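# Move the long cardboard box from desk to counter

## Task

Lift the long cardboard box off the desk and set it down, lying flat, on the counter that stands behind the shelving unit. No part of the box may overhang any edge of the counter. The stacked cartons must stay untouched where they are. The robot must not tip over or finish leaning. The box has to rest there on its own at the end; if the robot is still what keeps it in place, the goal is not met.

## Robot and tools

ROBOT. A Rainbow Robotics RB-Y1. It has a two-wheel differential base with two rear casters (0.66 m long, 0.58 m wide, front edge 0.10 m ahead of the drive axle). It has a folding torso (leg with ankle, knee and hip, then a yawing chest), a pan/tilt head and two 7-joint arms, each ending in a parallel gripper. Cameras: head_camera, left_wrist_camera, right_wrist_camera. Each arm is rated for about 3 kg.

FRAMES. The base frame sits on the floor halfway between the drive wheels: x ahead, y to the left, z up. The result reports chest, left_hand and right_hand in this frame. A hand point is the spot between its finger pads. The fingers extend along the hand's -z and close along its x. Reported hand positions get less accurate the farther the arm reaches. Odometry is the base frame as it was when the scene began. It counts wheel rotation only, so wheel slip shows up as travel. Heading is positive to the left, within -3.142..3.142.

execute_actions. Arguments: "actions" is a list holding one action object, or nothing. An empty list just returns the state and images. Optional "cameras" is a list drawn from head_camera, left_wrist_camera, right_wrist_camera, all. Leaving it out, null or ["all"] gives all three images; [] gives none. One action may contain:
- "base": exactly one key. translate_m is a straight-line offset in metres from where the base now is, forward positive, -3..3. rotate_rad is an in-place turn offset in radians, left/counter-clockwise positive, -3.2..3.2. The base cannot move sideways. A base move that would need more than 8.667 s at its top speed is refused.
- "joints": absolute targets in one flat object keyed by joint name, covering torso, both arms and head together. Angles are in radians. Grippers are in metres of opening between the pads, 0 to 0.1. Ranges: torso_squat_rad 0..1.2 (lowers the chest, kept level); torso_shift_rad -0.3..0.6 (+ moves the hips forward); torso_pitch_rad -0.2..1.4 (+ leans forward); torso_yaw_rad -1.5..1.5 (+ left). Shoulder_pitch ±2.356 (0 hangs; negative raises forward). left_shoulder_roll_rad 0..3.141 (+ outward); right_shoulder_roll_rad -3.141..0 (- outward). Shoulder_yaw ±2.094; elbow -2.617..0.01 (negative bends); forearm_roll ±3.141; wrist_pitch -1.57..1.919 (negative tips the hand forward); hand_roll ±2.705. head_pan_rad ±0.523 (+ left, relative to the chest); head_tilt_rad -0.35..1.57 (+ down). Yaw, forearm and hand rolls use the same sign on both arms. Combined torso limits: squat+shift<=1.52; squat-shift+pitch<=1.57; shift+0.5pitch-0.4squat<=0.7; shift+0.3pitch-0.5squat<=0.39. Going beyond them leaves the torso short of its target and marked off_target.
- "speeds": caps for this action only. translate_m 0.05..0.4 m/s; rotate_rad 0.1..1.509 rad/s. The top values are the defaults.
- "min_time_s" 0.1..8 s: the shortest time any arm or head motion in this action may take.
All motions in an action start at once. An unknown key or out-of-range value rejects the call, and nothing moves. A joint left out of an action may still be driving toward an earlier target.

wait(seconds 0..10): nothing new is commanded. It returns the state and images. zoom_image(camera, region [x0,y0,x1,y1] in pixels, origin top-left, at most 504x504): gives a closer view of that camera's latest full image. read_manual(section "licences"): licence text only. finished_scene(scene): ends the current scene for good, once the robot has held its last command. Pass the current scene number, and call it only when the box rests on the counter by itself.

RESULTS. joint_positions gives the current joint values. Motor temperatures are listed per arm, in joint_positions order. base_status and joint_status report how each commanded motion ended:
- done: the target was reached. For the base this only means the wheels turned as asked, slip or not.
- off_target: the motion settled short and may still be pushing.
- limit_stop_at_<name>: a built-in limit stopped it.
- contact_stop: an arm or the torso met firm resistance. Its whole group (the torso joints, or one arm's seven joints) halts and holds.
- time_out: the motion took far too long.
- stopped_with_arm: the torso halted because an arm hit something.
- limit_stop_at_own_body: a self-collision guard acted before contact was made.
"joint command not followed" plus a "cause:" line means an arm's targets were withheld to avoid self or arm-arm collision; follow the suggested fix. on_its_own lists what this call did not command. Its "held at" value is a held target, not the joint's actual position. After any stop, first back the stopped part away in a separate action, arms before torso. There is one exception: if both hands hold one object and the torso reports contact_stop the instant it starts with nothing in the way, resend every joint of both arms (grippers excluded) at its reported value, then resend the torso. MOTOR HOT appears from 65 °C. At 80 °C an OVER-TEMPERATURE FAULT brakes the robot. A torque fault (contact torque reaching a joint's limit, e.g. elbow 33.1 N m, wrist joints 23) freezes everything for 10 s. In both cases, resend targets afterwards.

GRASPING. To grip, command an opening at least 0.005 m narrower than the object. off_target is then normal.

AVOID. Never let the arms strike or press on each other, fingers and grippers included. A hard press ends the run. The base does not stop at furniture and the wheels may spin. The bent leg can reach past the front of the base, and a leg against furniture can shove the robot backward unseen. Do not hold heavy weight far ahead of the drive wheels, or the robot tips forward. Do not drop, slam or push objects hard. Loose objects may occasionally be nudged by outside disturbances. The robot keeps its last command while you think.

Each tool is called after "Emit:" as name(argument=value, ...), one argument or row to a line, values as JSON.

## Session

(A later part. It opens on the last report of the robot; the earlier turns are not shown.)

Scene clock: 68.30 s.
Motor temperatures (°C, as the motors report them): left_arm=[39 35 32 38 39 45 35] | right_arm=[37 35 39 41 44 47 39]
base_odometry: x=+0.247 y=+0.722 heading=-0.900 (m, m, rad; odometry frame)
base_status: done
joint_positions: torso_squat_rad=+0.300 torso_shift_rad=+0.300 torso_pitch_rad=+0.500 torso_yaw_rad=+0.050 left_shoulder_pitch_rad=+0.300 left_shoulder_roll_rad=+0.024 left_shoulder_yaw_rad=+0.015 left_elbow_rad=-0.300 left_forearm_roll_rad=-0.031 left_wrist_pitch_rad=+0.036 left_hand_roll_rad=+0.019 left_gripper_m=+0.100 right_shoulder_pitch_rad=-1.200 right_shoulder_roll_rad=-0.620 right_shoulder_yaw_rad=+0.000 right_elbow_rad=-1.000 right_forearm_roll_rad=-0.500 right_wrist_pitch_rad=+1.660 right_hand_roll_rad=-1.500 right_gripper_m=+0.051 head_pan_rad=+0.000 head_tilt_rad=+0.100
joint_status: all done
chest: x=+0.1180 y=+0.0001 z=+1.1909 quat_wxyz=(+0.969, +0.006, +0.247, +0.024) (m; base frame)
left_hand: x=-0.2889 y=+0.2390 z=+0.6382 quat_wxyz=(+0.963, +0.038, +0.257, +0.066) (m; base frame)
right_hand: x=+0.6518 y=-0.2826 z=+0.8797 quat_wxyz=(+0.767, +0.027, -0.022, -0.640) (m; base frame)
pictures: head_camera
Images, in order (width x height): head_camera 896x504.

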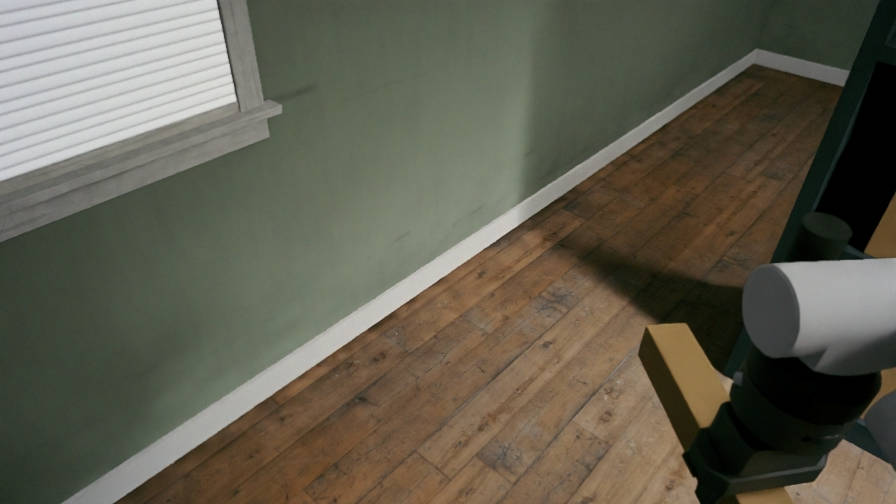

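Emit:
execute_actions(
  actions=[
    {"base":{"translate_m":0.95}},
  ],
  cameras=[],
)

Emit:
execute_actions(
  actions=[
    {"base":{"rotate_rad":-0.45},"speeds":{"rotate_rad":0.6},"joints":{"torso_yaw_rad":0.2,"head_pan_rad":-0.2,"head_tilt_rad":0.5}},
  ],
  cameras=["head_camera"],
)

Scene clock: 72.30 s.
Motor temperatures (°C, as the motors report them): left_arm=[39 35 32 38 39 45 35] | right_arm=[37 35 39 41 44 47 39]
base_odometry: x=+0.838 y=-0.022 heading=-0.900 (m, m, rad; odometry frame)
base_status: done
joint_positions: torso_squat_rad=+0.300 torso_shift_rad=+0.300 torso_pitch_rad=+0.500 torso_yaw_rad=+0.050 left_shoulder_pitch_rad=+0.300 left_shoulder_roll_rad=+0.024 left_shoulder_yaw_rad=+0.015 left_elbow_rad=-0.300 left_forearm_roll_rad=-0.031 left_wrist_pitch_rad=+0.036 left_hand_roll_rad=+0.019 left_gripper_m=+0.100 right_shoulder_pitch_rad=-1.200 right_shoulder_roll_rad=-0.620 right_shoulder_yaw_rad=+0.000 right_elbow_rad=-1.000 right_forearm_roll_rad=-0.500 right_wrist_pitch_rad=+1.660 right_hand_roll_rad=-1.500 right_gripper_m=+0.051 head_pan_rad=+0.000 head_tilt_rad=+0.100
joint_status: not commanded
chest: x=+0.1180 y=+0.0001 z=+1.1909 quat_wxyz=(+0.969, +0.006, +0.247, +0.024) (m; base frame)
left_hand: x=-0.2889 y=+0.2390 z=+0.6382 quat_wxyz=(+0.963, +0.038, +0.257, +0.066) (m; base frame)
right_hand: x=+0.6518 y=-0.2826 z=+0.8796 quat_wxyz=(+0.767, +0.027, -0.022, -0.640) (m; base frame)
pictures: none
No camera images: the call's "cameras" was empty. Leave "cameras" out to get every camera's image.

Scene clock: 74.57 s.
Motor temperatures (°C, as the motors report them): left_arm=[39 35 32 38 39 45 35] | right_arm=[37 35 39 41 44 47 39]
base_odometry: x=+0.838 y=-0.022 heading=-1.349 (m, m, rad; odometry frame)
base_status: done
joint_positions: torso_squat_rad=+0.300 torso_shift_rad=+0.300 torso_pitch_rad=+0.500 torso_yaw_rad=+0.200 left_shoulder_pitch_rad=+0.300 left_shoulder_roll_rad=+0.024 left_shoulder_yaw_rad=+0.015 left_elbow_rad=-0.300 left_forearm_roll_rad=-0.031 left_wrist_pitch_rad=+0.036 left_hand_roll_rad=+0.019 left_gripper_m=+0.100 right_shoulder_pitch_rad=-1.200 right_shoulder_roll_rad=-0.620 right_shoulder_yaw_rad=+0.000 right_elbow_rad=-1.000 right_forearm_roll_rad=-0.500 right_wrist_pitch_rad=+1.660 right_hand_roll_rad=-1.500 right_gripper_m=+0.051 head_pan_rad=-0.200 head_tilt_rad=+0.500
joint_status: all done
chest: x=+0.1180 y=+0.0001 z=+1.1909 quat_wxyz=(+0.964, +0.025, +0.246, +0.097) (m; base frame)
left_hand: x=-0.3193 y=+0.2225 z=+0.6549 quat_wxyz=(+0.955, +0.056, +0.256, +0.138) (m; base frame)
right_hand: x=+0.6827 y=-0.1869 z=+0.8627 quat_wxyz=(+0.806, +0.056, +0.003, -0.589) (m; base frame)
pictures: head_camera
Images, in order (width x height): head_camera 896x504.

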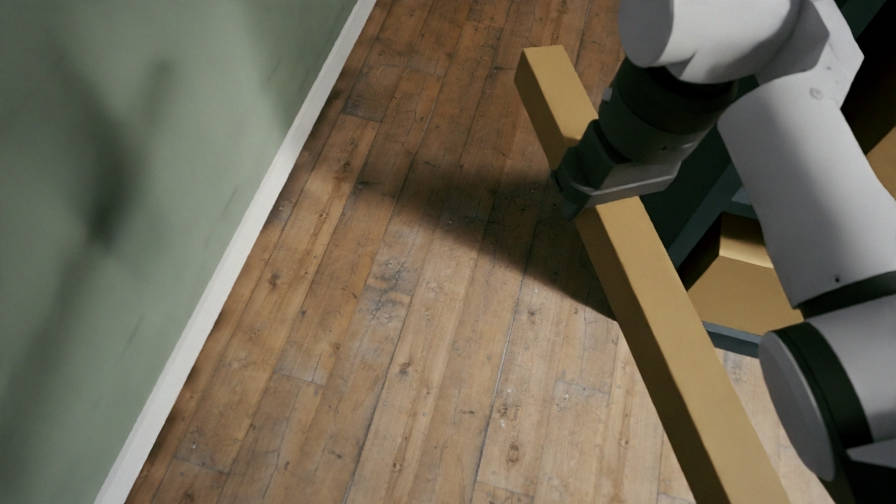

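Emit:
execute_actions(
  actions=[
    {"base":{"rotate_rad":0.25}},
  ],
  cameras=[],
)

Emit:
execute_actions(
  actions=[
    {"base":{"translate_m":0.6},"speeds":{"translate_m":0.25}},
  ],
  cameras=[],
)

Emit:
execute_actions(
  actions=[
    {"base":{"rotate_rad":-0.47},"speeds":{"rotate_rad":0.4},"joints":{"head_tilt_rad":1.0}},
  ],
  cameras=["head_camera"],
)

Scene clock: 76.50 s.
Motor temperatures (°C, as the motors report them): left_arm=[39 35 32 38 39 45 35] | right_arm=[37 35 39 41 44 47 39]
base_odometry: x=+0.838 y=-0.022 heading=-1.100 (m, m, rad; odometry frame)
base_status: done
joint_positions: torso_squat_rad=+0.300 torso_shift_rad=+0.300 torso_pitch_rad=+0.500 torso_yaw_rad=+0.200 left_shoulder_pitch_rad=+0.300 left_shoulder_roll_rad=+0.024 left_shoulder_yaw_rad=+0.015 left_elbow_rad=-0.300 left_forearm_roll_rad=-0.031 left_wrist_pitch_rad=+0.036 left_hand_roll_rad=+0.019 left_gripper_m=+0.100 right_shoulder_pitch_rad=-1.200 right_shoulder_roll_rad=-0.620 right_shoulder_yaw_rad=+0.000 right_elbow_rad=-1.000 right_forearm_roll_rad=-0.500 right_wrist_pitch_rad=+1.660 right_hand_roll_rad=-1.500 right_gripper_m=+0.051 head_pan_rad=-0.200 head_tilt_rad=+0.500
joint_status: not commanded
chest: x=+0.1180 y=+0.0002 z=+1.1909 quat_wxyz=(+0.964, +0.025, +0.246, +0.097) (m; base frame)
left_hand: x=-0.3194 y=+0.2225 z=+0.6548 quat_wxyz=(+0.955, +0.056, +0.256, +0.138) (m; base frame)
right_hand: x=+0.6827 y=-0.1869 z=+0.8627 quat_wxyz=(+0.806, +0.056, +0.003, -0.589) (m; base frame)
pictures: none
No camera images: the call's "cameras" was empty. Leave "cameras" out to get every camera's image.

Scene clock: 79.97 s.
Motor temperatures (°C, as the motors report them): left_arm=[39 35 32 38 39 45 35] | right_arm=[37 35 39 41 44 47 39]
base_odometry: x=+1.110 y=-0.557 heading=-1.101 (m, m, rad; odometry frame)
base_status: done
joint_positions: torso_squat_rad=+0.300 torso_shift_rad=+0.300 torso_pitch_rad=+0.500 torso_yaw_rad=+0.200 left_shoulder_pitch_rad=+0.300 left_shoulder_roll_rad=+0.024 left_shoulder_yaw_rad=+0.015 left_elbow_rad=-0.300 left_forearm_roll_rad=-0.031 left_wrist_pitch_rad=+0.036 left_hand_roll_rad=+0.019 left_gripper_m=+0.100 right_shoulder_pitch_rad=-1.200 right_shoulder_roll_rad=-0.620 right_shoulder_yaw_rad=+0.000 right_elbow_rad=-1.000 right_forearm_roll_rad=-0.500 right_wrist_pitch_rad=+1.660 right_hand_roll_rad=-1.500 right_gripper_m=+0.051 head_pan_rad=-0.200 head_tilt_rad=+0.500
joint_status: not commanded
chest: x=+0.1180 y=+0.0002 z=+1.1909 quat_wxyz=(+0.964, +0.025, +0.246, +0.097) (m; base frame)
left_hand: x=-0.3193 y=+0.2225 z=+0.6548 quat_wxyz=(+0.955, +0.056, +0.256, +0.138) (m; base frame)
right_hand: x=+0.6828 y=-0.1869 z=+0.8626 quat_wxyz=(+0.806, +0.056, +0.003, -0.589) (m; base frame)
pictures: none
No camera images: the call's "cameras" was empty. Leave "cameras" out to get every camera's image.

Scene clock: 82.27 s.
Motor temperatures (°C, as the motors report them): left_arm=[39 35 32 38 39 45 35] | right_arm=[37 35 39 41 44 47 39]
base_odometry: x=+1.110 y=-0.557 heading=-1.570 (m, m, rad; odometry frame)
base_status: done
joint_positions: torso_squat_rad=+0.300 torso_shift_rad=+0.300 torso_pitch_rad=+0.500 torso_yaw_rad=+0.200 left_shoulder_pitch_rad=+0.300 left_shoulder_roll_rad=+0.024 left_shoulder_yaw_rad=+0.015 left_elbow_rad=-0.300 left_forearm_roll_rad=-0.031 left_wrist_pitch_rad=+0.036 left_hand_roll_rad=+0.019 left_gripper_m=+0.100 right_shoulder_pitch_rad=-1.200 right_shoulder_roll_rad=-0.620 right_shoulder_yaw_rad=+0.000 right_elbow_rad=-1.000 right_forearm_roll_rad=-0.500 right_wrist_pitch_rad=+1.660 right_hand_roll_rad=-1.500 right_gripper_m=+0.051 head_pan_rad=-0.200 head_tilt_rad=+1.000
joint_status: all done
chest: x=+0.1180 y=+0.0001 z=+1.1909 quat_wxyz=(+0.964, +0.025, +0.246, +0.097) (m; base frame)
left_hand: x=-0.3193 y=+0.2225 z=+0.6548 quat_wxyz=(+0.955, +0.056, +0.256, +0.138) (m; base frame)
right_hand: x=+0.6827 y=-0.1869 z=+0.8626 quat_wxyz=(+0.806, +0.056, +0.003, -0.589) (m; base frame)
pictures: head_camera
Images, in order (width x height): head_camera 896x504.

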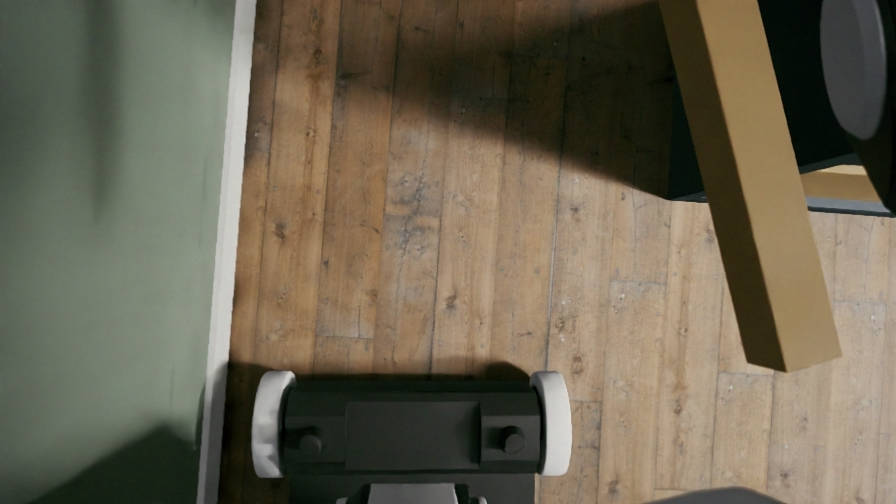

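Emit:
execute_actions(
  actions=[
    {"base":{"rotate_rad":-0.03},"joints":{"torso_yaw_rad":0.32,"head_pan_rad":-0.32}},
  ],
  cameras=[],
)

Emit:
execute_actions(
  actions=[
    {"base":{"translate_m":0.5},"speeds":{"translate_m":0.2}},
  ],
)

Scene clock: 83.53 s.
Motor temperatures (°C, as the motors report them): left_arm=[39 35 32 38 39 45 35] | right_arm=[37 35 39 41 44 47 39]
base_odometry: x=+1.110 y=-0.556 heading=-1.599 (m, m, rad; odometry frame)
base_status: done
joint_positions: torso_squat_rad=+0.300 torso_shift_rad=+0.300 torso_pitch_rad=+0.500 torso_yaw_rad=+0.320 left_shoulder_pitch_rad=+0.300 left_shoulder_roll_rad=+0.024 left_shoulder_yaw_rad=+0.015 left_elbow_rad=-0.300 left_forearm_roll_rad=-0.031 left_wrist_pitch_rad=+0.036 left_hand_roll_rad=+0.019 left_gripper_m=+0.100 right_shoulder_pitch_rad=-1.200 right_shoulder_roll_rad=-0.620 right_shoulder_yaw_rad=+0.000 right_elbow_rad=-1.000 right_forearm_roll_rad=-0.500 right_wrist_pitch_rad=+1.660 right_hand_roll_rad=-1.500 right_gripper_m=+0.051 head_pan_rad=-0.320 head_tilt_rad=+1.000
joint_status: all done
chest: x=+0.1180 y=+0.0001 z=+1.1909 quat_wxyz=(+0.957, +0.039, +0.244, +0.154) (m; base frame)
left_hand: x=-0.3419 y=+0.2058 z=+0.6672 quat_wxyz=(+0.944, +0.069, +0.255, +0.196) (m; base frame)
right_hand: x=+0.6983 y=-0.1075 z=+0.8542 quat_wxyz=(+0.834, +0.079, +0.023, -0.545) (m; base frame)
pictures: none
No camera images: the call's "cameras" was empty. Leave "cameras" out to get every camera's image.

Scene clock: 86.97 s.
Motor temperatures (°C, as the motors report them): left_arm=[39 35 32 38 39 45 35] | right_arm=[37 35 39 41 44 47 39]
base_odometry: x=+1.095 y=-1.056 heading=-1.599 (m, m, rad; odometry frame)
base_status: done
joint_positions: torso_squat_rad=+0.300 torso_shift_rad=+0.300 torso_pitch_rad=+0.500 torso_yaw_rad=+0.320 left_shoulder_pitch_rad=+0.300 left_shoulder_roll_rad=+0.024 left_shoulder_yaw_rad=+0.015 left_elbow_rad=-0.300 left_forearm_roll_rad=-0.031 left_wrist_pitch_rad=+0.036 left_hand_roll_rad=+0.019 left_gripper_m=+0.100 right_shoulder_pitch_rad=-1.200 right_shoulder_roll_rad=-0.620 right_shoulder_yaw_rad=+0.000 right_elbow_rad=-1.000 right_forearm_roll_rad=-0.500 right_wrist_pitch_rad=+1.660 right_hand_roll_rad=-1.500 right_gripper_m=+0.051 head_pan_rad=-0.320 head_tilt_rad=+1.000
joint_status: not commanded
chest: x=+0.1180 y=+0.0001 z=+1.1909 quat_wxyz=(+0.957, +0.039, +0.244, +0.154) (m; base frame)
left_hand: x=-0.3419 y=+0.2058 z=+0.6672 quat_wxyz=(+0.944, +0.069, +0.255, +0.196) (m; base frame)
right_hand: x=+0.6983 y=-0.1075 z=+0.8541 quat_wxyz=(+0.834, +0.079, +0.023, -0.545) (m; base frame)
pictures: head_camera, left_wrist_camera, right_wrist_camera
Images, in order (width x height): head_camera 896x504, left_wrist_camera 644x364, right_wrist_camera 644x364.

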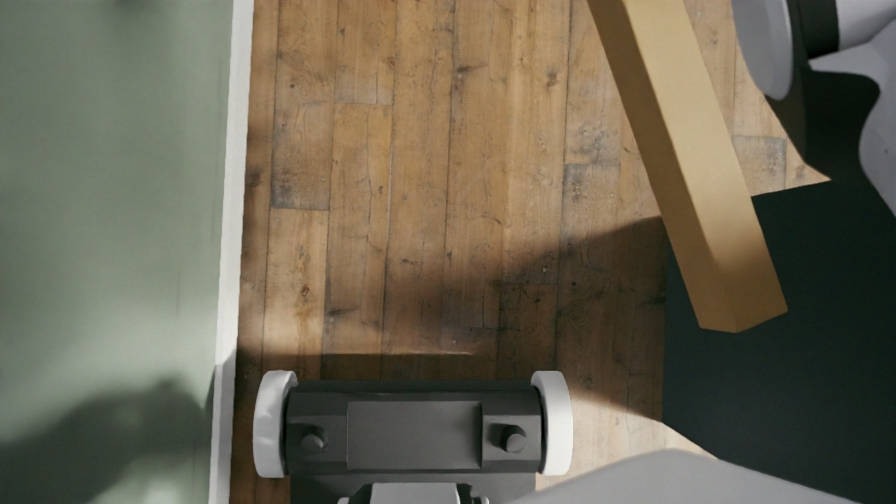

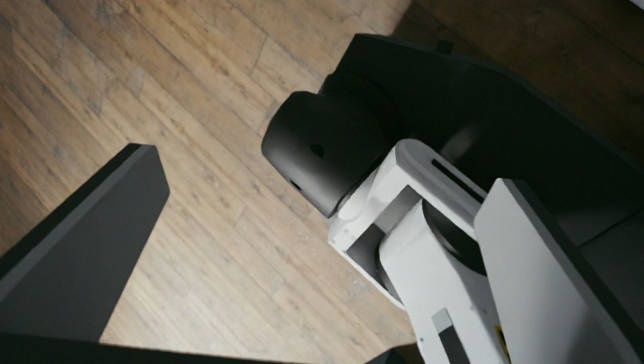

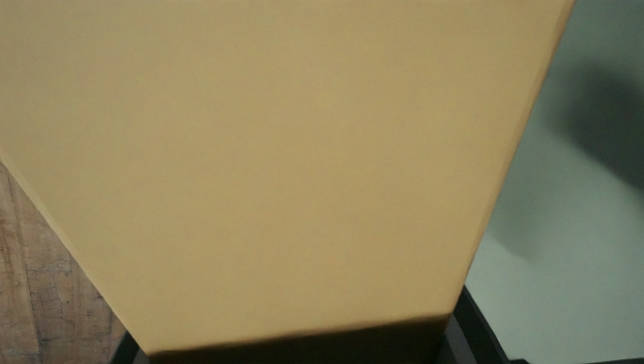

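Emit:
execute_actions(
  actions=[
    {"base":{"rotate_rad":-0.03}},
  ],
  cameras=[],
)

Emit:
execute_actions(
  actions=[
    {"base":{"translate_m":0.85},"speeds":{"translate_m":0.25},"joints":{"head_tilt_rad":0.1,"head_pan_rad":-0.52}},
  ],
  cameras=["head_camera"],
)

Scene clock: 87.90 s.
Motor temperatures (°C, as the motors report them): left_arm=[39 35 32 38 39 45 35] | right_arm=[37 35 39 41 44 47 39]
base_odometry: x=+1.095 y=-1.056 heading=-1.628 (m, m, rad; odometry frame)
base_status: done
joint_positions: torso_squat_rad=+0.300 torso_shift_rad=+0.300 torso_pitch_rad=+0.500 torso_yaw_rad=+0.320 left_shoulder_pitch_rad=+0.300 left_shoulder_roll_rad=+0.024 left_shoulder_yaw_rad=+0.015 left_elbow_rad=-0.300 left_forearm_roll_rad=-0.031 left_wrist_pitch_rad=+0.036 left_hand_roll_rad=+0.019 left_gripper_m=+0.100 right_shoulder_pitch_rad=-1.200 right_shoulder_roll_rad=-0.620 right_shoulder_yaw_rad=+0.000 right_elbow_rad=-1.000 right_forearm_roll_rad=-0.500 right_wrist_pitch_rad=+1.660 right_hand_roll_rad=-1.500 right_gripper_m=+0.051 head_pan_rad=-0.320 head_tilt_rad=+1.000
joint_status: not commanded
chest: x=+0.1180 y=+0.0001 z=+1.1909 quat_wxyz=(+0.957, +0.039, +0.244, +0.154) (m; base frame)
left_hand: x=-0.3419 y=+0.2058 z=+0.6672 quat_wxyz=(+0.944, +0.069, +0.255, +0.196) (m; base frame)
right_hand: x=+0.6983 y=-0.1075 z=+0.8541 quat_wxyz=(+0.834, +0.079, +0.023, -0.545) (m; base frame)
pictures: none
No camera images: the call's "cameras" was empty. Leave "cameras" out to get every camera's image.

Scene clock: 92.27 s.
Motor temperatures (°C, as the motors report them): left_arm=[39 35 32 38 39 45 35] | right_arm=[37 35 39 41 44 47 39]
base_odometry: x=+1.047 y=-1.905 heading=-1.628 (m, m, rad; odometry frame)
base_status: done
joint_positions: torso_squat_rad=+0.300 torso_shift_rad=+0.300 torso_pitch_rad=+0.500 torso_yaw_rad=+0.320 left_shoulder_pitch_rad=+0.300 left_shoulder_roll_rad=+0.024 left_shoulder_yaw_rad=+0.015 left_elbow_rad=-0.300 left_forearm_roll_rad=-0.031 left_wrist_pitch_rad=+0.036 left_hand_roll_rad=+0.019 left_gripper_m=+0.100 right_shoulder_pitch_rad=-1.200 right_shoulder_roll_rad=-0.620 right_shoulder_yaw_rad=+0.000 right_elbow_rad=-1.000 right_forearm_roll_rad=-0.500 right_wrist_pitch_rad=+1.660 right_hand_roll_rad=-1.500 right_gripper_m=+0.051 head_pan_rad=-0.520 head_tilt_rad=+0.100
joint_status: all done
chest: x=+0.1180 y=+0.0001 z=+1.1909 quat_wxyz=(+0.957, +0.039, +0.244, +0.154) (m; base frame)
left_hand: x=-0.3419 y=+0.2058 z=+0.6672 quat_wxyz=(+0.944, +0.069, +0.255, +0.196) (m; base frame)
right_hand: x=+0.6983 y=-0.1075 z=+0.8541 quat_wxyz=(+0.834, +0.079, +0.023, -0.545) (m; base frame)
pictures: head_camera
Images, in order (width x height): head_camera 896x504.

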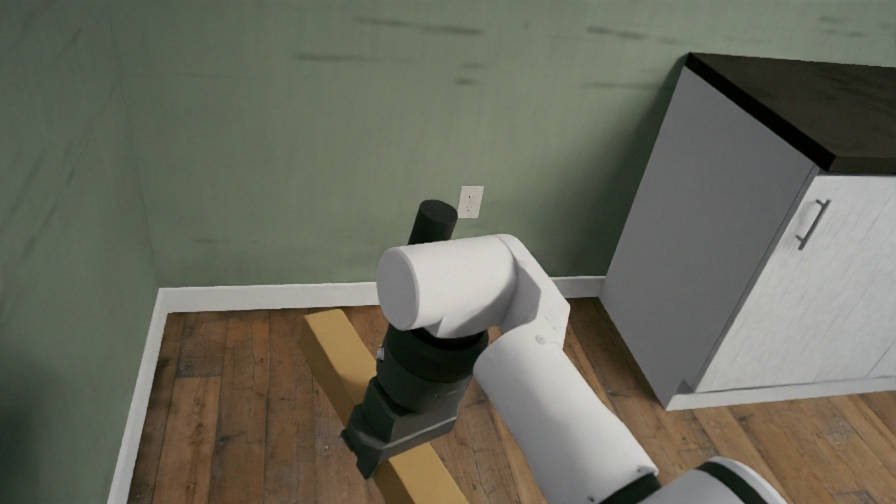

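Emit:
execute_actions(
  actions=[
    {"base":{"rotate_rad":-0.2},"speeds":{"rotate_rad":0.4},"joints":{"torso_squat_rad":0.0,"torso_shift_rad":0.15,"torso_pitch_rad":0.2,"torso_yaw_rad":0.2,"right_shoulder_pitch_rad":-1.45,"right_elbow_rad":-0.45,"right_wrist_pitch_rad":1.68,"right_hand_roll_rad":-1.57,"head_tilt_rad":0.5,"head_pan_rad":-0.3},"min_time_s":2.5},
  ],
  cameras=[],
)

Emit:
execute_actions(
  actions=[
    {"base":{"translate_m":0.4}},
  ],
  cameras=[],
)

Emit:
execute_actions(
  actions=[
    {"base":{"rotate_rad":-0.4},"speeds":{"rotate_rad":0.4}},
  ],
  cameras=[],
)

Emit:
execute_actions(
  actions=[
    {"base":{"translate_m":0.3},"joints":{"head_tilt_rad":0.7}},
  ],
  cameras=["head_camera"],
)

Scene clock: 95.33 s.
Motor temperatures (°C, as the motors report them): left_arm=[39 35 32 38 39 45 35] | right_arm=[38 35 39 41 44 47 39]
base_odometry: x=+1.047 y=-1.905 heading=-1.828 (m, m, rad; odometry frame)
base_status: done
joint_positions: torso_squat_rad=+0.000 torso_shift_rad=+0.150 torso_pitch_rad=+0.200 torso_yaw_rad=+0.200 left_shoulder_pitch_rad=+0.300 left_shoulder_roll_rad=+0.024 left_shoulder_yaw_rad=+0.015 left_elbow_rad=-0.300 left_forearm_roll_rad=-0.031 left_wrist_pitch_rad=+0.036 left_hand_roll_rad=+0.019 left_gripper_m=+0.100 right_shoulder_pitch_rad=-1.450 right_shoulder_roll_rad=-0.620 right_shoulder_yaw_rad=+0.000 right_elbow_rad=-0.450 right_forearm_roll_rad=-0.500 right_wrist_pitch_rad=+1.680 right_hand_roll_rad=-1.570 right_gripper_m=+0.051 head_pan_rad=-0.300 head_tilt_rad=+0.500
joint_status: all done
chest: x=-0.0620 y=+0.0001 z=+1.2759 quat_wxyz=(+0.990, +0.010, +0.099, +0.099) (m; base frame)
left_hand: x=-0.3212 y=+0.2225 z=+0.6345 quat_wxyz=(+0.983, +0.034, +0.111, +0.145) (m; base frame)
right_hand: x=+0.5480 y=-0.1969 z=+1.1091 quat_wxyz=(+0.736, +0.072, +0.010, -0.673) (m; base frame)
pictures: none
No camera images: the call's "cameras" was empty. Leave "cameras" out to get every camera's image.

Scene clock: 97.83 s.
Motor temperatures (°C, as the motors report them): left_arm=[39 35 32 38 39 45 35] | right_arm=[38 35 39 41 44 47 39]
base_odometry: x=+0.945 y=-2.292 heading=-1.828 (m, m, rad; odometry frame)
base_status: done
joint_positions: torso_squat_rad=+0.000 torso_shift_rad=+0.150 torso_pitch_rad=+0.200 torso_yaw_rad=+0.200 left_shoulder_pitch_rad=+0.300 left_shoulder_roll_rad=+0.024 left_shoulder_yaw_rad=+0.015 left_elbow_rad=-0.300 left_forearm_roll_rad=-0.031 left_wrist_pitch_rad=+0.036 left_hand_roll_rad=+0.019 left_gripper_m=+0.100 right_shoulder_pitch_rad=-1.450 right_shoulder_roll_rad=-0.620 right_shoulder_yaw_rad=+0.000 right_elbow_rad=-0.450 right_forearm_roll_rad=-0.500 right_wrist_pitch_rad=+1.680 right_hand_roll_rad=-1.570 right_gripper_m=+0.051 head_pan_rad=-0.300 head_tilt_rad=+0.500
joint_status: not commanded
chest: x=-0.0619 y=+0.0001 z=+1.2759 quat_wxyz=(+0.990, +0.010, +0.099, +0.099) (m; base frame)
left_hand: x=-0.3211 y=+0.2226 z=+0.6345 quat_wxyz=(+0.983, +0.034, +0.111, +0.145) (m; base frame)
right_hand: x=+0.5481 y=-0.1968 z=+1.1091 quat_wxyz=(+0.736, +0.072, +0.010, -0.673) (m; base frame)
pictures: none
No camera images: the call's "cameras" was empty. Leave "cameras" out to get every camera's image.

Scene clock: 99.97 s.
Motor temperatures (°C, as the motors report them): left_arm=[39 35 32 38 39 45 35] | right_arm=[38 35 39 41 44 47 39]
base_odometry: x=+0.945 y=-2.292 heading=-2.227 (m, m, rad; odometry frame)
base_status: done
joint_positions: torso_squat_rad=+0.000 torso_shift_rad=+0.150 torso_pitch_rad=+0.200 torso_yaw_rad=+0.200 left_shoulder_pitch_rad=+0.300 left_shoulder_roll_rad=+0.024 left_shoulder_yaw_rad=+0.015 left_elbow_rad=-0.300 left_forearm_roll_rad=-0.031 left_wrist_pitch_rad=+0.036 left_hand_roll_rad=+0.019 left_gripper_m=+0.100 right_shoulder_pitch_rad=-1.450 right_shoulder_roll_rad=-0.620 right_shoulder_yaw_rad=+0.000 right_elbow_rad=-0.450 right_forearm_roll_rad=-0.500 right_wrist_pitch_rad=+1.680 right_hand_roll_rad=-1.570 right_gripper_m=+0.051 head_pan_rad=-0.300 head_tilt_rad=+0.500
joint_status: not commanded
chest: x=-0.0619 y=+0.0001 z=+1.2759 quat_wxyz=(+0.990, +0.010, +0.099, +0.099) (m; base frame)
left_hand: x=-0.3211 y=+0.2226 z=+0.6345 quat_wxyz=(+0.983, +0.034, +0.111, +0.145) (m; base frame)
right_hand: x=+0.5481 y=-0.1968 z=+1.1091 quat_wxyz=(+0.736, +0.072, +0.010, -0.673) (m; base frame)
pictures: none
No camera images: the call's "cameras" was empty. Leave "cameras" out to get every camera's image.

Scene clock: 102.13 s.
Motor temperatures (°C, as the motors report them): left_arm=[39 35 32 38 39 45 35] | right_arm=[38 35 39 41 44 47 39]
base_odometry: x=+0.762 y=-2.529 heading=-2.227 (m, m, rad; odometry frame)
base_status: done
joint_positions: torso_squat_rad=+0.000 torso_shift_rad=+0.150 torso_pitch_rad=+0.200 torso_yaw_rad=+0.200 left_shoulder_pitch_rad=+0.300 left_shoulder_roll_rad=+0.024 left_shoulder_yaw_rad=+0.015 left_elbow_rad=-0.300 left_forearm_roll_rad=-0.031 left_wrist_pitch_rad=+0.036 left_hand_roll_rad=+0.019 left_gripper_m=+0.100 right_shoulder_pitch_rad=-1.450 right_shoulder_roll_rad=-0.620 right_shoulder_yaw_rad=+0.000 right_elbow_rad=-0.450 right_forearm_roll_rad=-0.500 right_wrist_pitch_rad=+1.680 right_hand_roll_rad=-1.570 right_gripper_m=+0.051 head_pan_rad=-0.300 head_tilt_rad=+0.700
joint_status: all done
chest: x=-0.0619 y=+0.0001 z=+1.2759 quat_wxyz=(+0.990, +0.010, +0.099, +0.099) (m; base frame)
left_hand: x=-0.3211 y=+0.2226 z=+0.6345 quat_wxyz=(+0.983, +0.034, +0.111, +0.145) (m; base frame)
right_hand: x=+0.5481 y=-0.1968 z=+1.1091 quat_wxyz=(+0.736, +0.072, +0.010, -0.673) (m; base frame)
pictures: head_camera
Images, in order (width x height): head_camera 896x504.

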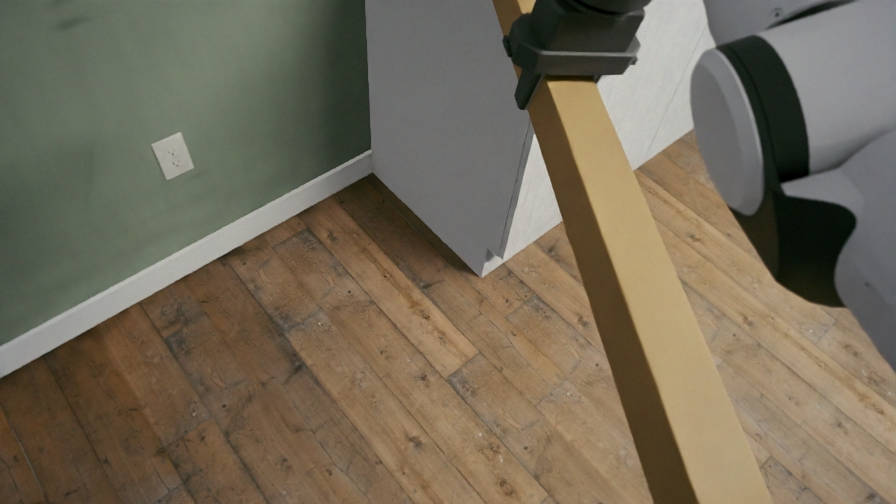

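Emit:
execute_actions(
  actions=[
    {"base":{"rotate_rad":-0.914},"speeds":{"rotate_rad":0.6},"joints":{"head_tilt_rad":0.3,"head_pan_rad":-0.2}},
  ],
  cameras=["head_camera"],
)

Emit:
execute_actions(
  actions=[
    {"base":{"translate_m":1.5},"joints":{"head_tilt_rad":0.8}},
  ],
  cameras=["head_camera"],
)

Scene clock: 105.33 s.
Motor temperatures (°C, as the motors report them): left_arm=[39 35 32 38 39 45 35] | right_arm=[38 35 39 41 44 47 39]
base_odometry: x=+0.762 y=-2.529 heading=-3.140 (m, m, rad; odometry frame)
base_status: done
joint_positions: torso_squat_rad=+0.000 torso_shift_rad=+0.150 torso_pitch_rad=+0.200 torso_yaw_rad=+0.200 left_shoulder_pitch_rad=+0.300 left_shoulder_roll_rad=+0.024 left_shoulder_yaw_rad=+0.015 left_elbow_rad=-0.300 left_forearm_roll_rad=-0.031 left_wrist_pitch_rad=+0.036 left_hand_roll_rad=+0.019 left_gripper_m=+0.100 right_shoulder_pitch_rad=-1.450 right_shoulder_roll_rad=-0.620 right_shoulder_yaw_rad=+0.000 right_elbow_rad=-0.450 right_forearm_roll_rad=-0.500 right_wrist_pitch_rad=+1.680 right_hand_roll_rad=-1.570 right_gripper_m=+0.051 head_pan_rad=-0.200 head_tilt_rad=+0.300
joint_status: all done
chest: x=-0.0619 y=+0.0001 z=+1.2759 quat_wxyz=(+0.990, +0.010, +0.099, +0.099) (m; base frame)
left_hand: x=-0.3211 y=+0.2226 z=+0.6345 quat_wxyz=(+0.983, +0.034, +0.111, +0.145) (m; base frame)
right_hand: x=+0.5481 y=-0.1968 z=+1.1091 quat_wxyz=(+0.736, +0.072, +0.010, -0.673) (m; base frame)
pictures: head_camera
Images, in order (width x height): head_camera 896x504.

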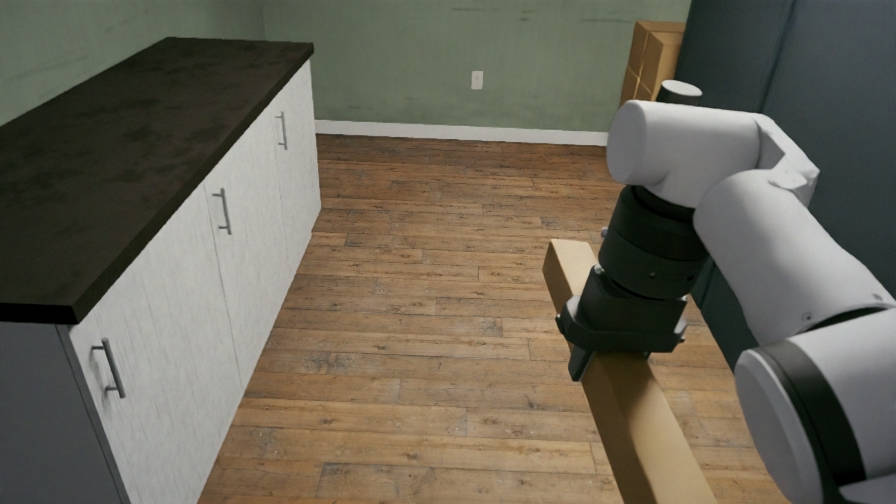

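Scene clock: 110.57 s.
Motor temperatures (°C, as the motors report them): left_arm=[39 35 32 38 39 45 35] | right_arm=[38 35 39 41 44 47 39]
base_odometry: x=-0.738 y=-2.531 heading=-3.141 (m, m, rad; odometry frame)
base_status: done
joint_positions: torso_squat_rad=+0.000 torso_shift_rad=+0.150 torso_pitch_rad=+0.200 torso_yaw_rad=+0.200 left_shoulder_pitch_rad=+0.300 left_shoulder_roll_rad=+0.024 left_shoulder_yaw_rad=+0.015 left_elbow_rad=-0.300 left_forearm_roll_rad=-0.031 left_wrist_pitch_rad=+0.036 left_hand_roll_rad=+0.019 left_gripper_m=+0.100 right_shoulder_pitch_rad=-1.450 right_shoulder_roll_rad=-0.620 right_shoulder_yaw_rad=+0.000 right_elbow_rad=-0.450 right_forearm_roll_rad=-0.500 right_wrist_pitch_rad=+1.680 right_hand_roll_rad=-1.570 right_gripper_m=+0.051 head_pan_rad=-0.200 head_tilt_rad=+0.800
joint_status: all done
chest: x=-0.0619 y=+0.0001 z=+1.2759 quat_wxyz=(+0.990, +0.010, +0.099, +0.099) (m; base frame)
left_hand: x=-0.3212 y=+0.2226 z=+0.6345 quat_wxyz=(+0.983, +0.034, +0.111, +0.145) (m; base frame)
right_hand: x=+0.5481 y=-0.1968 z=+1.1091 quat_wxyz=(+0.736, +0.072, +0.010, -0.673) (m; base frame)
pictures: head_camera
Images, in order (width x height): head_camera 896x504.

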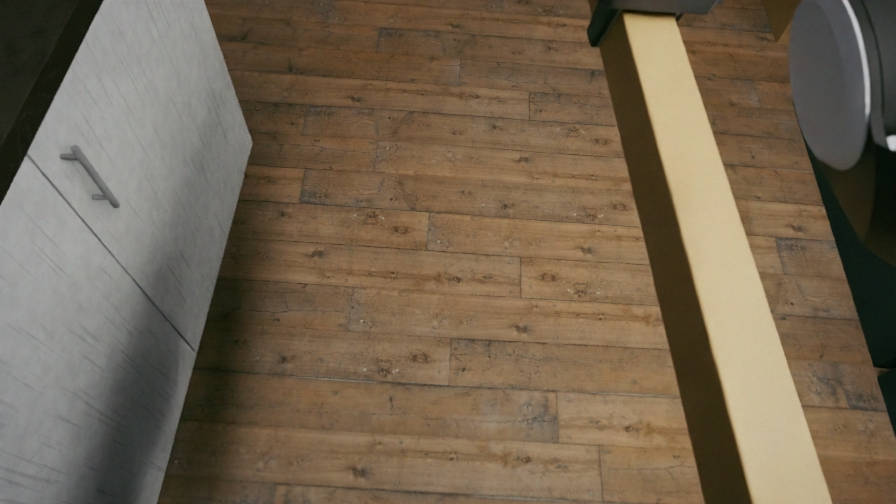

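Emit:
execute_actions(
  actions=[
    {"base":{"rotate_rad":1.571},"speeds":{"rotate_rad":0.6},"joints":{"head_tilt_rad":0.6,"head_pan_rad":-0.2}},
  ],
  cameras=["head_camera"],
)

Emit:
execute_actions(
  actions=[
    {"joints":{"right_hand_roll_rad":-0.1},"min_time_s":2.5},
  ],
)

Scene clock: 114.87 s.
Motor temperatures (°C, as the motors report them): left_arm=[39 35 32 38 39 45 35] | right_arm=[38 35 39 41 44 47 39]
base_odometry: x=-0.738 y=-2.531 heading=-1.570 (m, m, rad; odometry frame)
base_status: done
joint_positions: torso_squat_rad=+0.000 torso_shift_rad=+0.150 torso_pitch_rad=+0.200 torso_yaw_rad=+0.200 left_shoulder_pitch_rad=+0.300 left_shoulder_roll_rad=+0.024 left_shoulder_yaw_rad=+0.015 left_elbow_rad=-0.300 left_forearm_roll_rad=-0.031 left_wrist_pitch_rad=+0.036 left_hand_roll_rad=+0.019 left_gripper_m=+0.100 right_shoulder_pitch_rad=-1.450 right_shoulder_roll_rad=-0.620 right_shoulder_yaw_rad=+0.000 right_elbow_rad=-0.450 right_forearm_roll_rad=-0.500 right_wrist_pitch_rad=+1.680 right_hand_roll_rad=-1.570 right_gripper_m=+0.051 head_pan_rad=-0.200 head_tilt_rad=+0.600
joint_status: all done
chest: x=-0.0619 y=+0.0001 z=+1.2759 quat_wxyz=(+0.990, +0.010, +0.099, +0.099) (m; base frame)
left_hand: x=-0.3212 y=+0.2226 z=+0.6345 quat_wxyz=(+0.983, +0.034, +0.111, +0.145) (m; base frame)
right_hand: x=+0.5481 y=-0.1968 z=+1.1091 quat_wxyz=(+0.736, +0.072, +0.010, -0.673) (m; base frame)
pictures: head_camera
Images, in order (width x height): head_camera 896x504.

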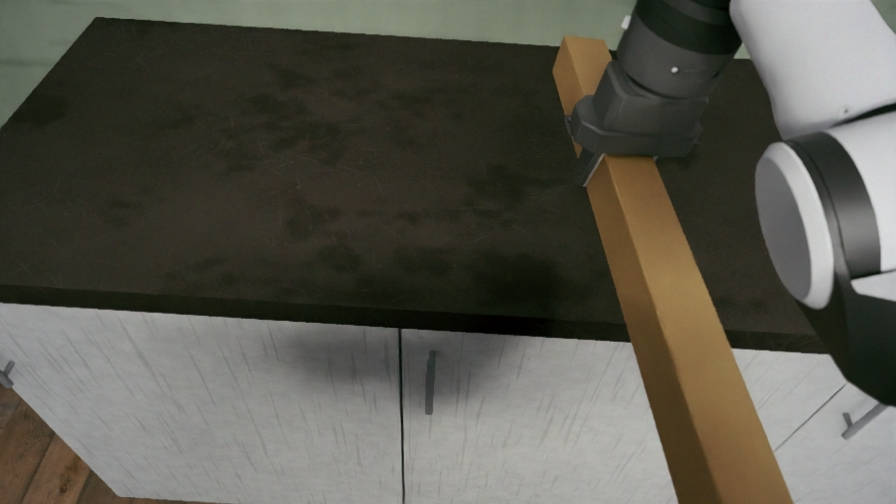

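Scene clock: 117.67 s.
Motor temperatures (°C, as the motors report them): left_arm=[39 35 32 38 39 45 35] | right_arm=[38 35 39 41 44 47 39]
base_odometry: x=-0.738 y=-2.531 heading=-1.570 (m, m, rad; odometry frame)
base_status: not commanded
joint_positions: torso_squat_rad=+0.000 torso_shift_rad=+0.150 torso_pitch_rad=+0.200 torso_yaw_rad=+0.200 left_shoulder_pitch_rad=+0.300 left_shoulder_roll_rad=+0.024 left_shoulder_yaw_rad=+0.015 left_elbow_rad=-0.300 left_forearm_roll_rad=-0.031 left_wrist_pitch_rad=+0.036 left_hand_roll_rad=+0.019 left_gripper_m=+0.100 right_shoulder_pitch_rad=-1.450 right_shoulder_roll_rad=-0.620 right_shoulder_yaw_rad=+0.000 right_elbow_rad=-0.450 right_forearm_roll_rad=-0.500 right_wrist_pitch_rad=+1.680 right_hand_roll_rad=-0.100 right_gripper_m=+0.051 head_pan_rad=-0.200 head_tilt_rad=+0.600
joint_status: all done
chest: x=-0.0619 y=+0.0001 z=+1.2759 quat_wxyz=(+0.990, +0.010, +0.099, +0.099) (m; base frame)
left_hand: x=-0.3212 y=+0.2226 z=+0.6345 quat_wxyz=(+0.983, +0.034, +0.111, +0.145) (m; base frame)
right_hand: x=+0.5481 y=-0.1968 z=+1.1091 quat_wxyz=(+0.997, +0.060, -0.041, -0.006) (m; base frame)
pictures: head_camera, left_wrist_camera, right_wrist_camera
Images, in order (width x height): head_camera 896x504, left_wrist_camera 644x364, right_wrist_camera 644x364.

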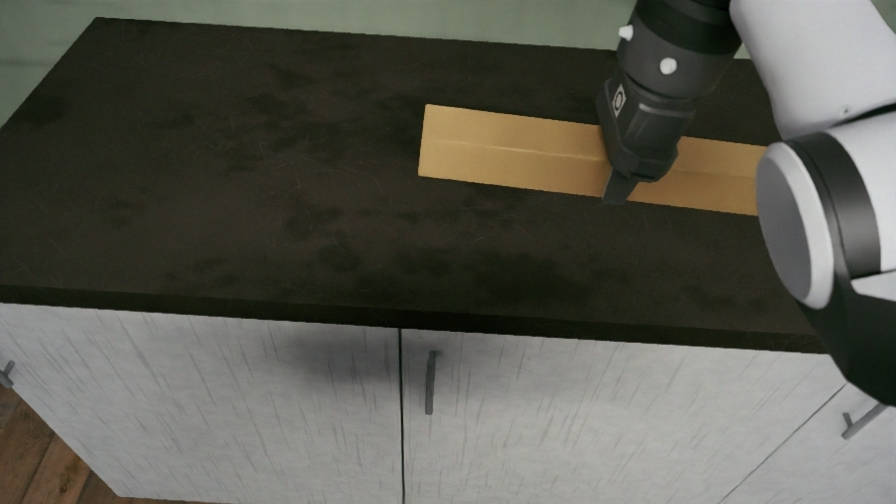

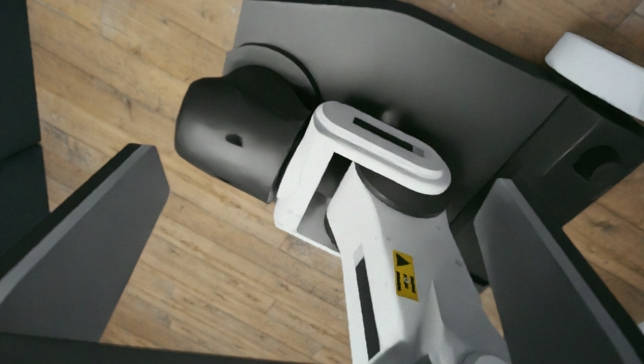

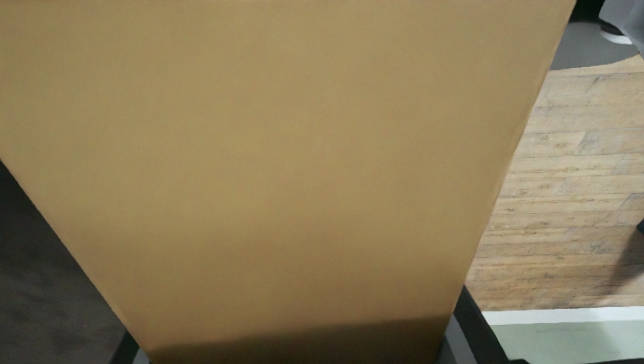

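Emit:
execute_actions(
  actions=[
    {"base":{"translate_m":0.33},"speeds":{"translate_m":0.2},"joints":{"right_forearm_roll_rad":-0.36,"head_tilt_rad":0.8}},
  ],
)

Scene clock: 120.33 s.
Motor temperatures (°C, as the motors report them): left_arm=[39 35 32 38 39 45 35] | right_arm=[38 35 39 41 44 47 39]
base_odometry: x=-0.738 y=-2.861 heading=-1.570 (m, m, rad; odometry frame)
base_status: done
joint_positions: torso_squat_rad=+0.000 torso_shift_rad=+0.150 torso_pitch_rad=+0.200 torso_yaw_rad=+0.200 left_shoulder_pitch_rad=+0.300 left_shoulder_roll_rad=+0.024 left_shoulder_yaw_rad=+0.015 left_elbow_rad=-0.300 left_forearm_roll_rad=-0.031 left_wrist_pitch_rad=+0.036 left_hand_roll_rad=+0.019 left_gripper_m=+0.100 right_shoulder_pitch_rad=-1.450 right_shoulder_roll_rad=-0.620 right_shoulder_yaw_rad=+0.000 right_elbow_rad=-0.450 right_forearm_roll_rad=-0.360 right_wrist_pitch_rad=+1.680 right_hand_roll_rad=-0.100 right_gripper_m=+0.051 head_pan_rad=-0.200 head_tilt_rad=+0.800
joint_status: all done
chest: x=-0.0618 y=+0.0001 z=+1.2759 quat_wxyz=(+0.990, +0.010, +0.099, +0.099) (m; base frame)
left_hand: x=-0.3212 y=+0.2226 z=+0.6345 quat_wxyz=(+0.983, +0.034, +0.111, +0.145) (m; base frame)
right_hand: x=+0.5507 y=-0.2287 z=+1.1077 quat_wxyz=(+0.999, -0.009, -0.047, -0.017) (m; base frame)
pictures: head_camera, left_wrist_camera, right_wrist_camera
Images, in order (width x height): head_camera 896x504, left_wrist_camera 644x364, right_wrist_camera 644x364.

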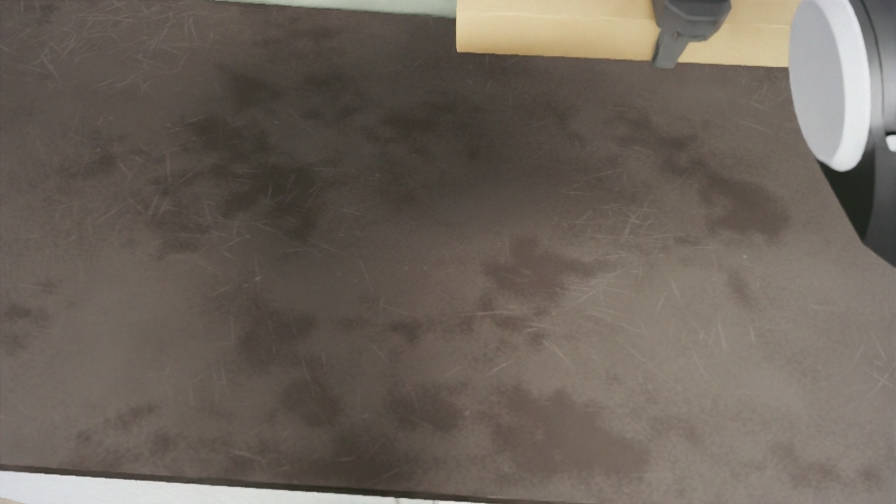

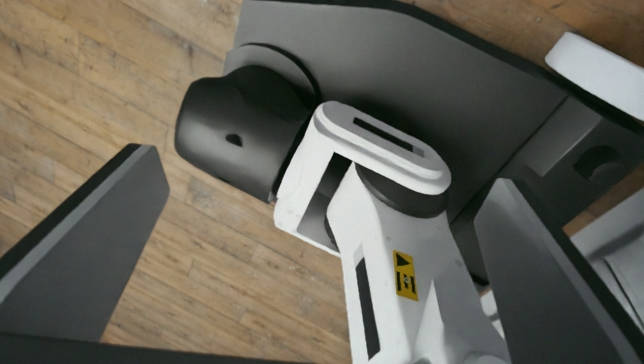

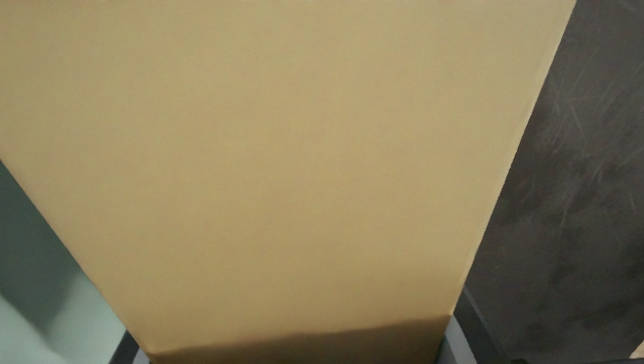

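Emit:
execute_actions(
  actions=[
    {"joints":{"right_shoulder_pitch_rad":-1.3,"right_wrist_pitch_rad":1.53,"torso_squat_rad":0.35},"min_time_s":2},
  ],
)

Scene clock: 122.77 s.
Motor temperatures (°C, as the motors report them): left_arm=[39 35 32 38 39 45 35] | right_arm=[38 35 39 41 44 47 39]
base_odometry: x=-0.738 y=-2.861 heading=-1.570 (m, m, rad; odometry frame)
base_status: not commanded
joint_positions: torso_squat_rad=+0.350 torso_shift_rad=+0.150 torso_pitch_rad=+0.200 torso_yaw_rad=+0.200 left_shoulder_pitch_rad=+0.300 left_shoulder_roll_rad=+0.024 left_shoulder_yaw_rad=+0.015 left_elbow_rad=-0.300 left_forearm_roll_rad=-0.031 left_wrist_pitch_rad=+0.036 left_hand_roll_rad=+0.019 left_gripper_m=+0.100 right_shoulder_pitch_rad=-1.300 right_shoulder_roll_rad=-0.620 right_shoulder_yaw_rad=+0.000 right_elbow_rad=-0.450 right_forearm_roll_rad=-0.360 right_wrist_pitch_rad=+1.530 right_hand_roll_rad=-0.100 right_gripper_m=+0.051 head_pan_rad=-0.200 head_tilt_rad=+0.800
joint_status: all done
chest: x=-0.0683 y=+0.0001 z=+1.2339 quat_wxyz=(+0.990, +0.010, +0.099, +0.099) (m; base frame)
left_hand: x=-0.3275 y=+0.2225 z=+0.5925 quat_wxyz=(+0.983, +0.034, +0.111, +0.145) (m; base frame)
right_hand: x=+0.5396 y=-0.2619 z=+0.9943 quat_wxyz=(+0.998, -0.025, -0.053, -0.035) (m; base frame)
pictures: head_camera, left_wrist_camera, right_wrist_camera
Images, in order (width x height): head_camera 896x504, left_wrist_camera 644x364, right_wrist_camera 644x364.

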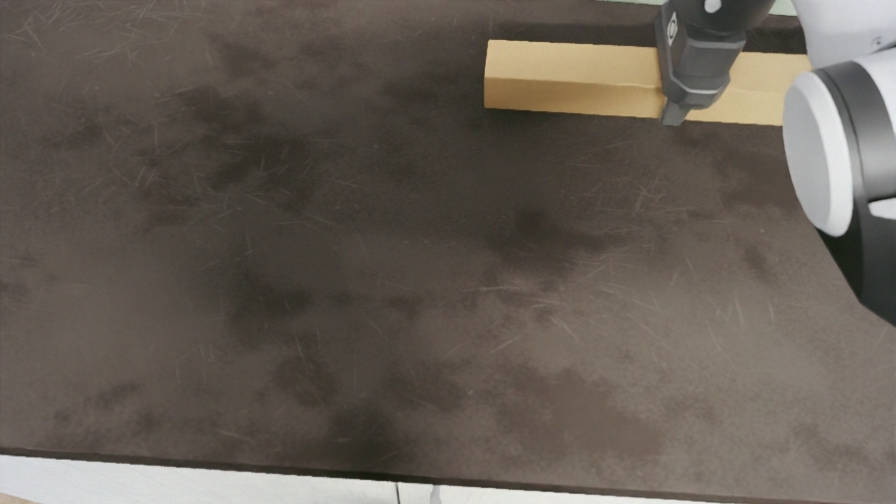

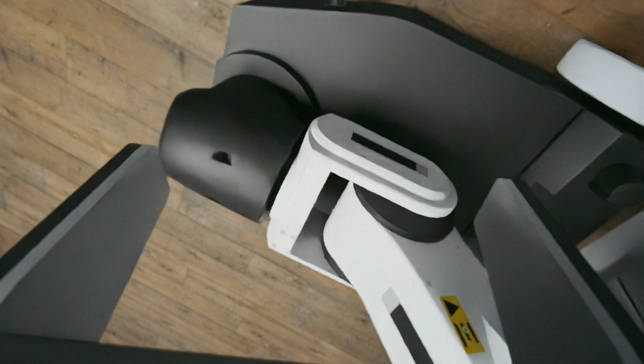

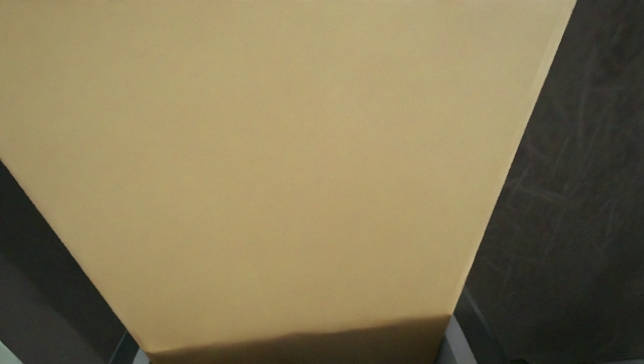

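Emit:
execute_actions(
  actions=[
    {"joints":{"torso_squat_rad":0.47}},
  ],
)

Scene clock: 123.93 s.
Motor temperatures (°C, as the motors report them): left_arm=[39 35 32 38 39 45 35] | right_arm=[38 35 39 41 44 47 39]
base_odometry: x=-0.738 y=-2.861 heading=-1.570 (m, m, rad; odometry frame)
base_status: not commanded
joint_positions: torso_squat_rad=+0.470 torso_shift_rad=+0.150 torso_pitch_rad=+0.200 torso_yaw_rad=+0.200 left_shoulder_pitch_rad=+0.300 left_shoulder_roll_rad=+0.024 left_shoulder_yaw_rad=+0.015 left_elbow_rad=-0.300 left_forearm_roll_rad=-0.031 left_wrist_pitch_rad=+0.036 left_hand_roll_rad=+0.019 left_gripper_m=+0.100 right_shoulder_pitch_rad=-1.300 right_shoulder_roll_rad=-0.620 right_shoulder_yaw_rad=+0.000 right_elbow_rad=-0.450 right_forearm_roll_rad=-0.360 right_wrist_pitch_rad=+1.530 right_hand_roll_rad=-0.100 right_gripper_m=+0.051 head_pan_rad=-0.200 head_tilt_rad=+0.800
joint_status: all done
chest: x=-0.0734 y=+0.0001 z=+1.2009 quat_wxyz=(+0.990, +0.010, +0.099, +0.099) (m; base frame)
left_hand: x=-0.3325 y=+0.2225 z=+0.5594 quat_wxyz=(+0.983, +0.034, +0.111, +0.145) (m; base frame)
right_hand: x=+0.5346 y=-0.2619 z=+0.9612 quat_wxyz=(+0.998, -0.025, -0.053, -0.035) (m; base frame)
pictures: head_camera, left_wrist_camera, right_wrist_camera
Images, in order (width x height): head_camera 896x504, left_wrist_camera 644x364, right_wrist_camera 644x364.

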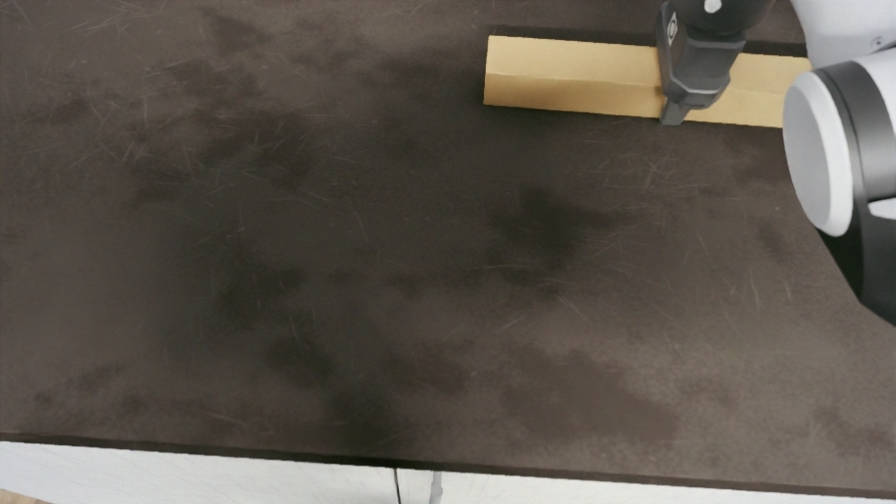

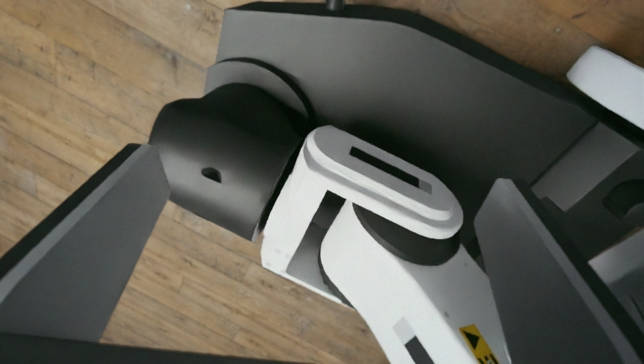

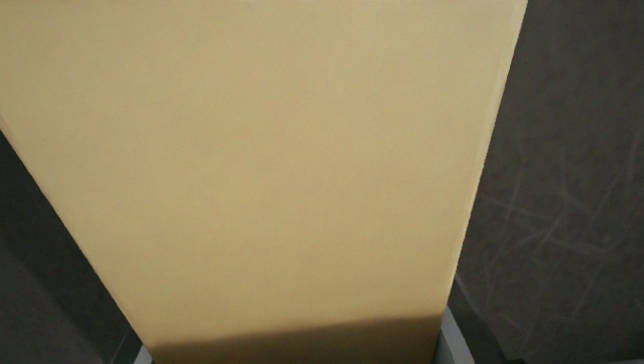

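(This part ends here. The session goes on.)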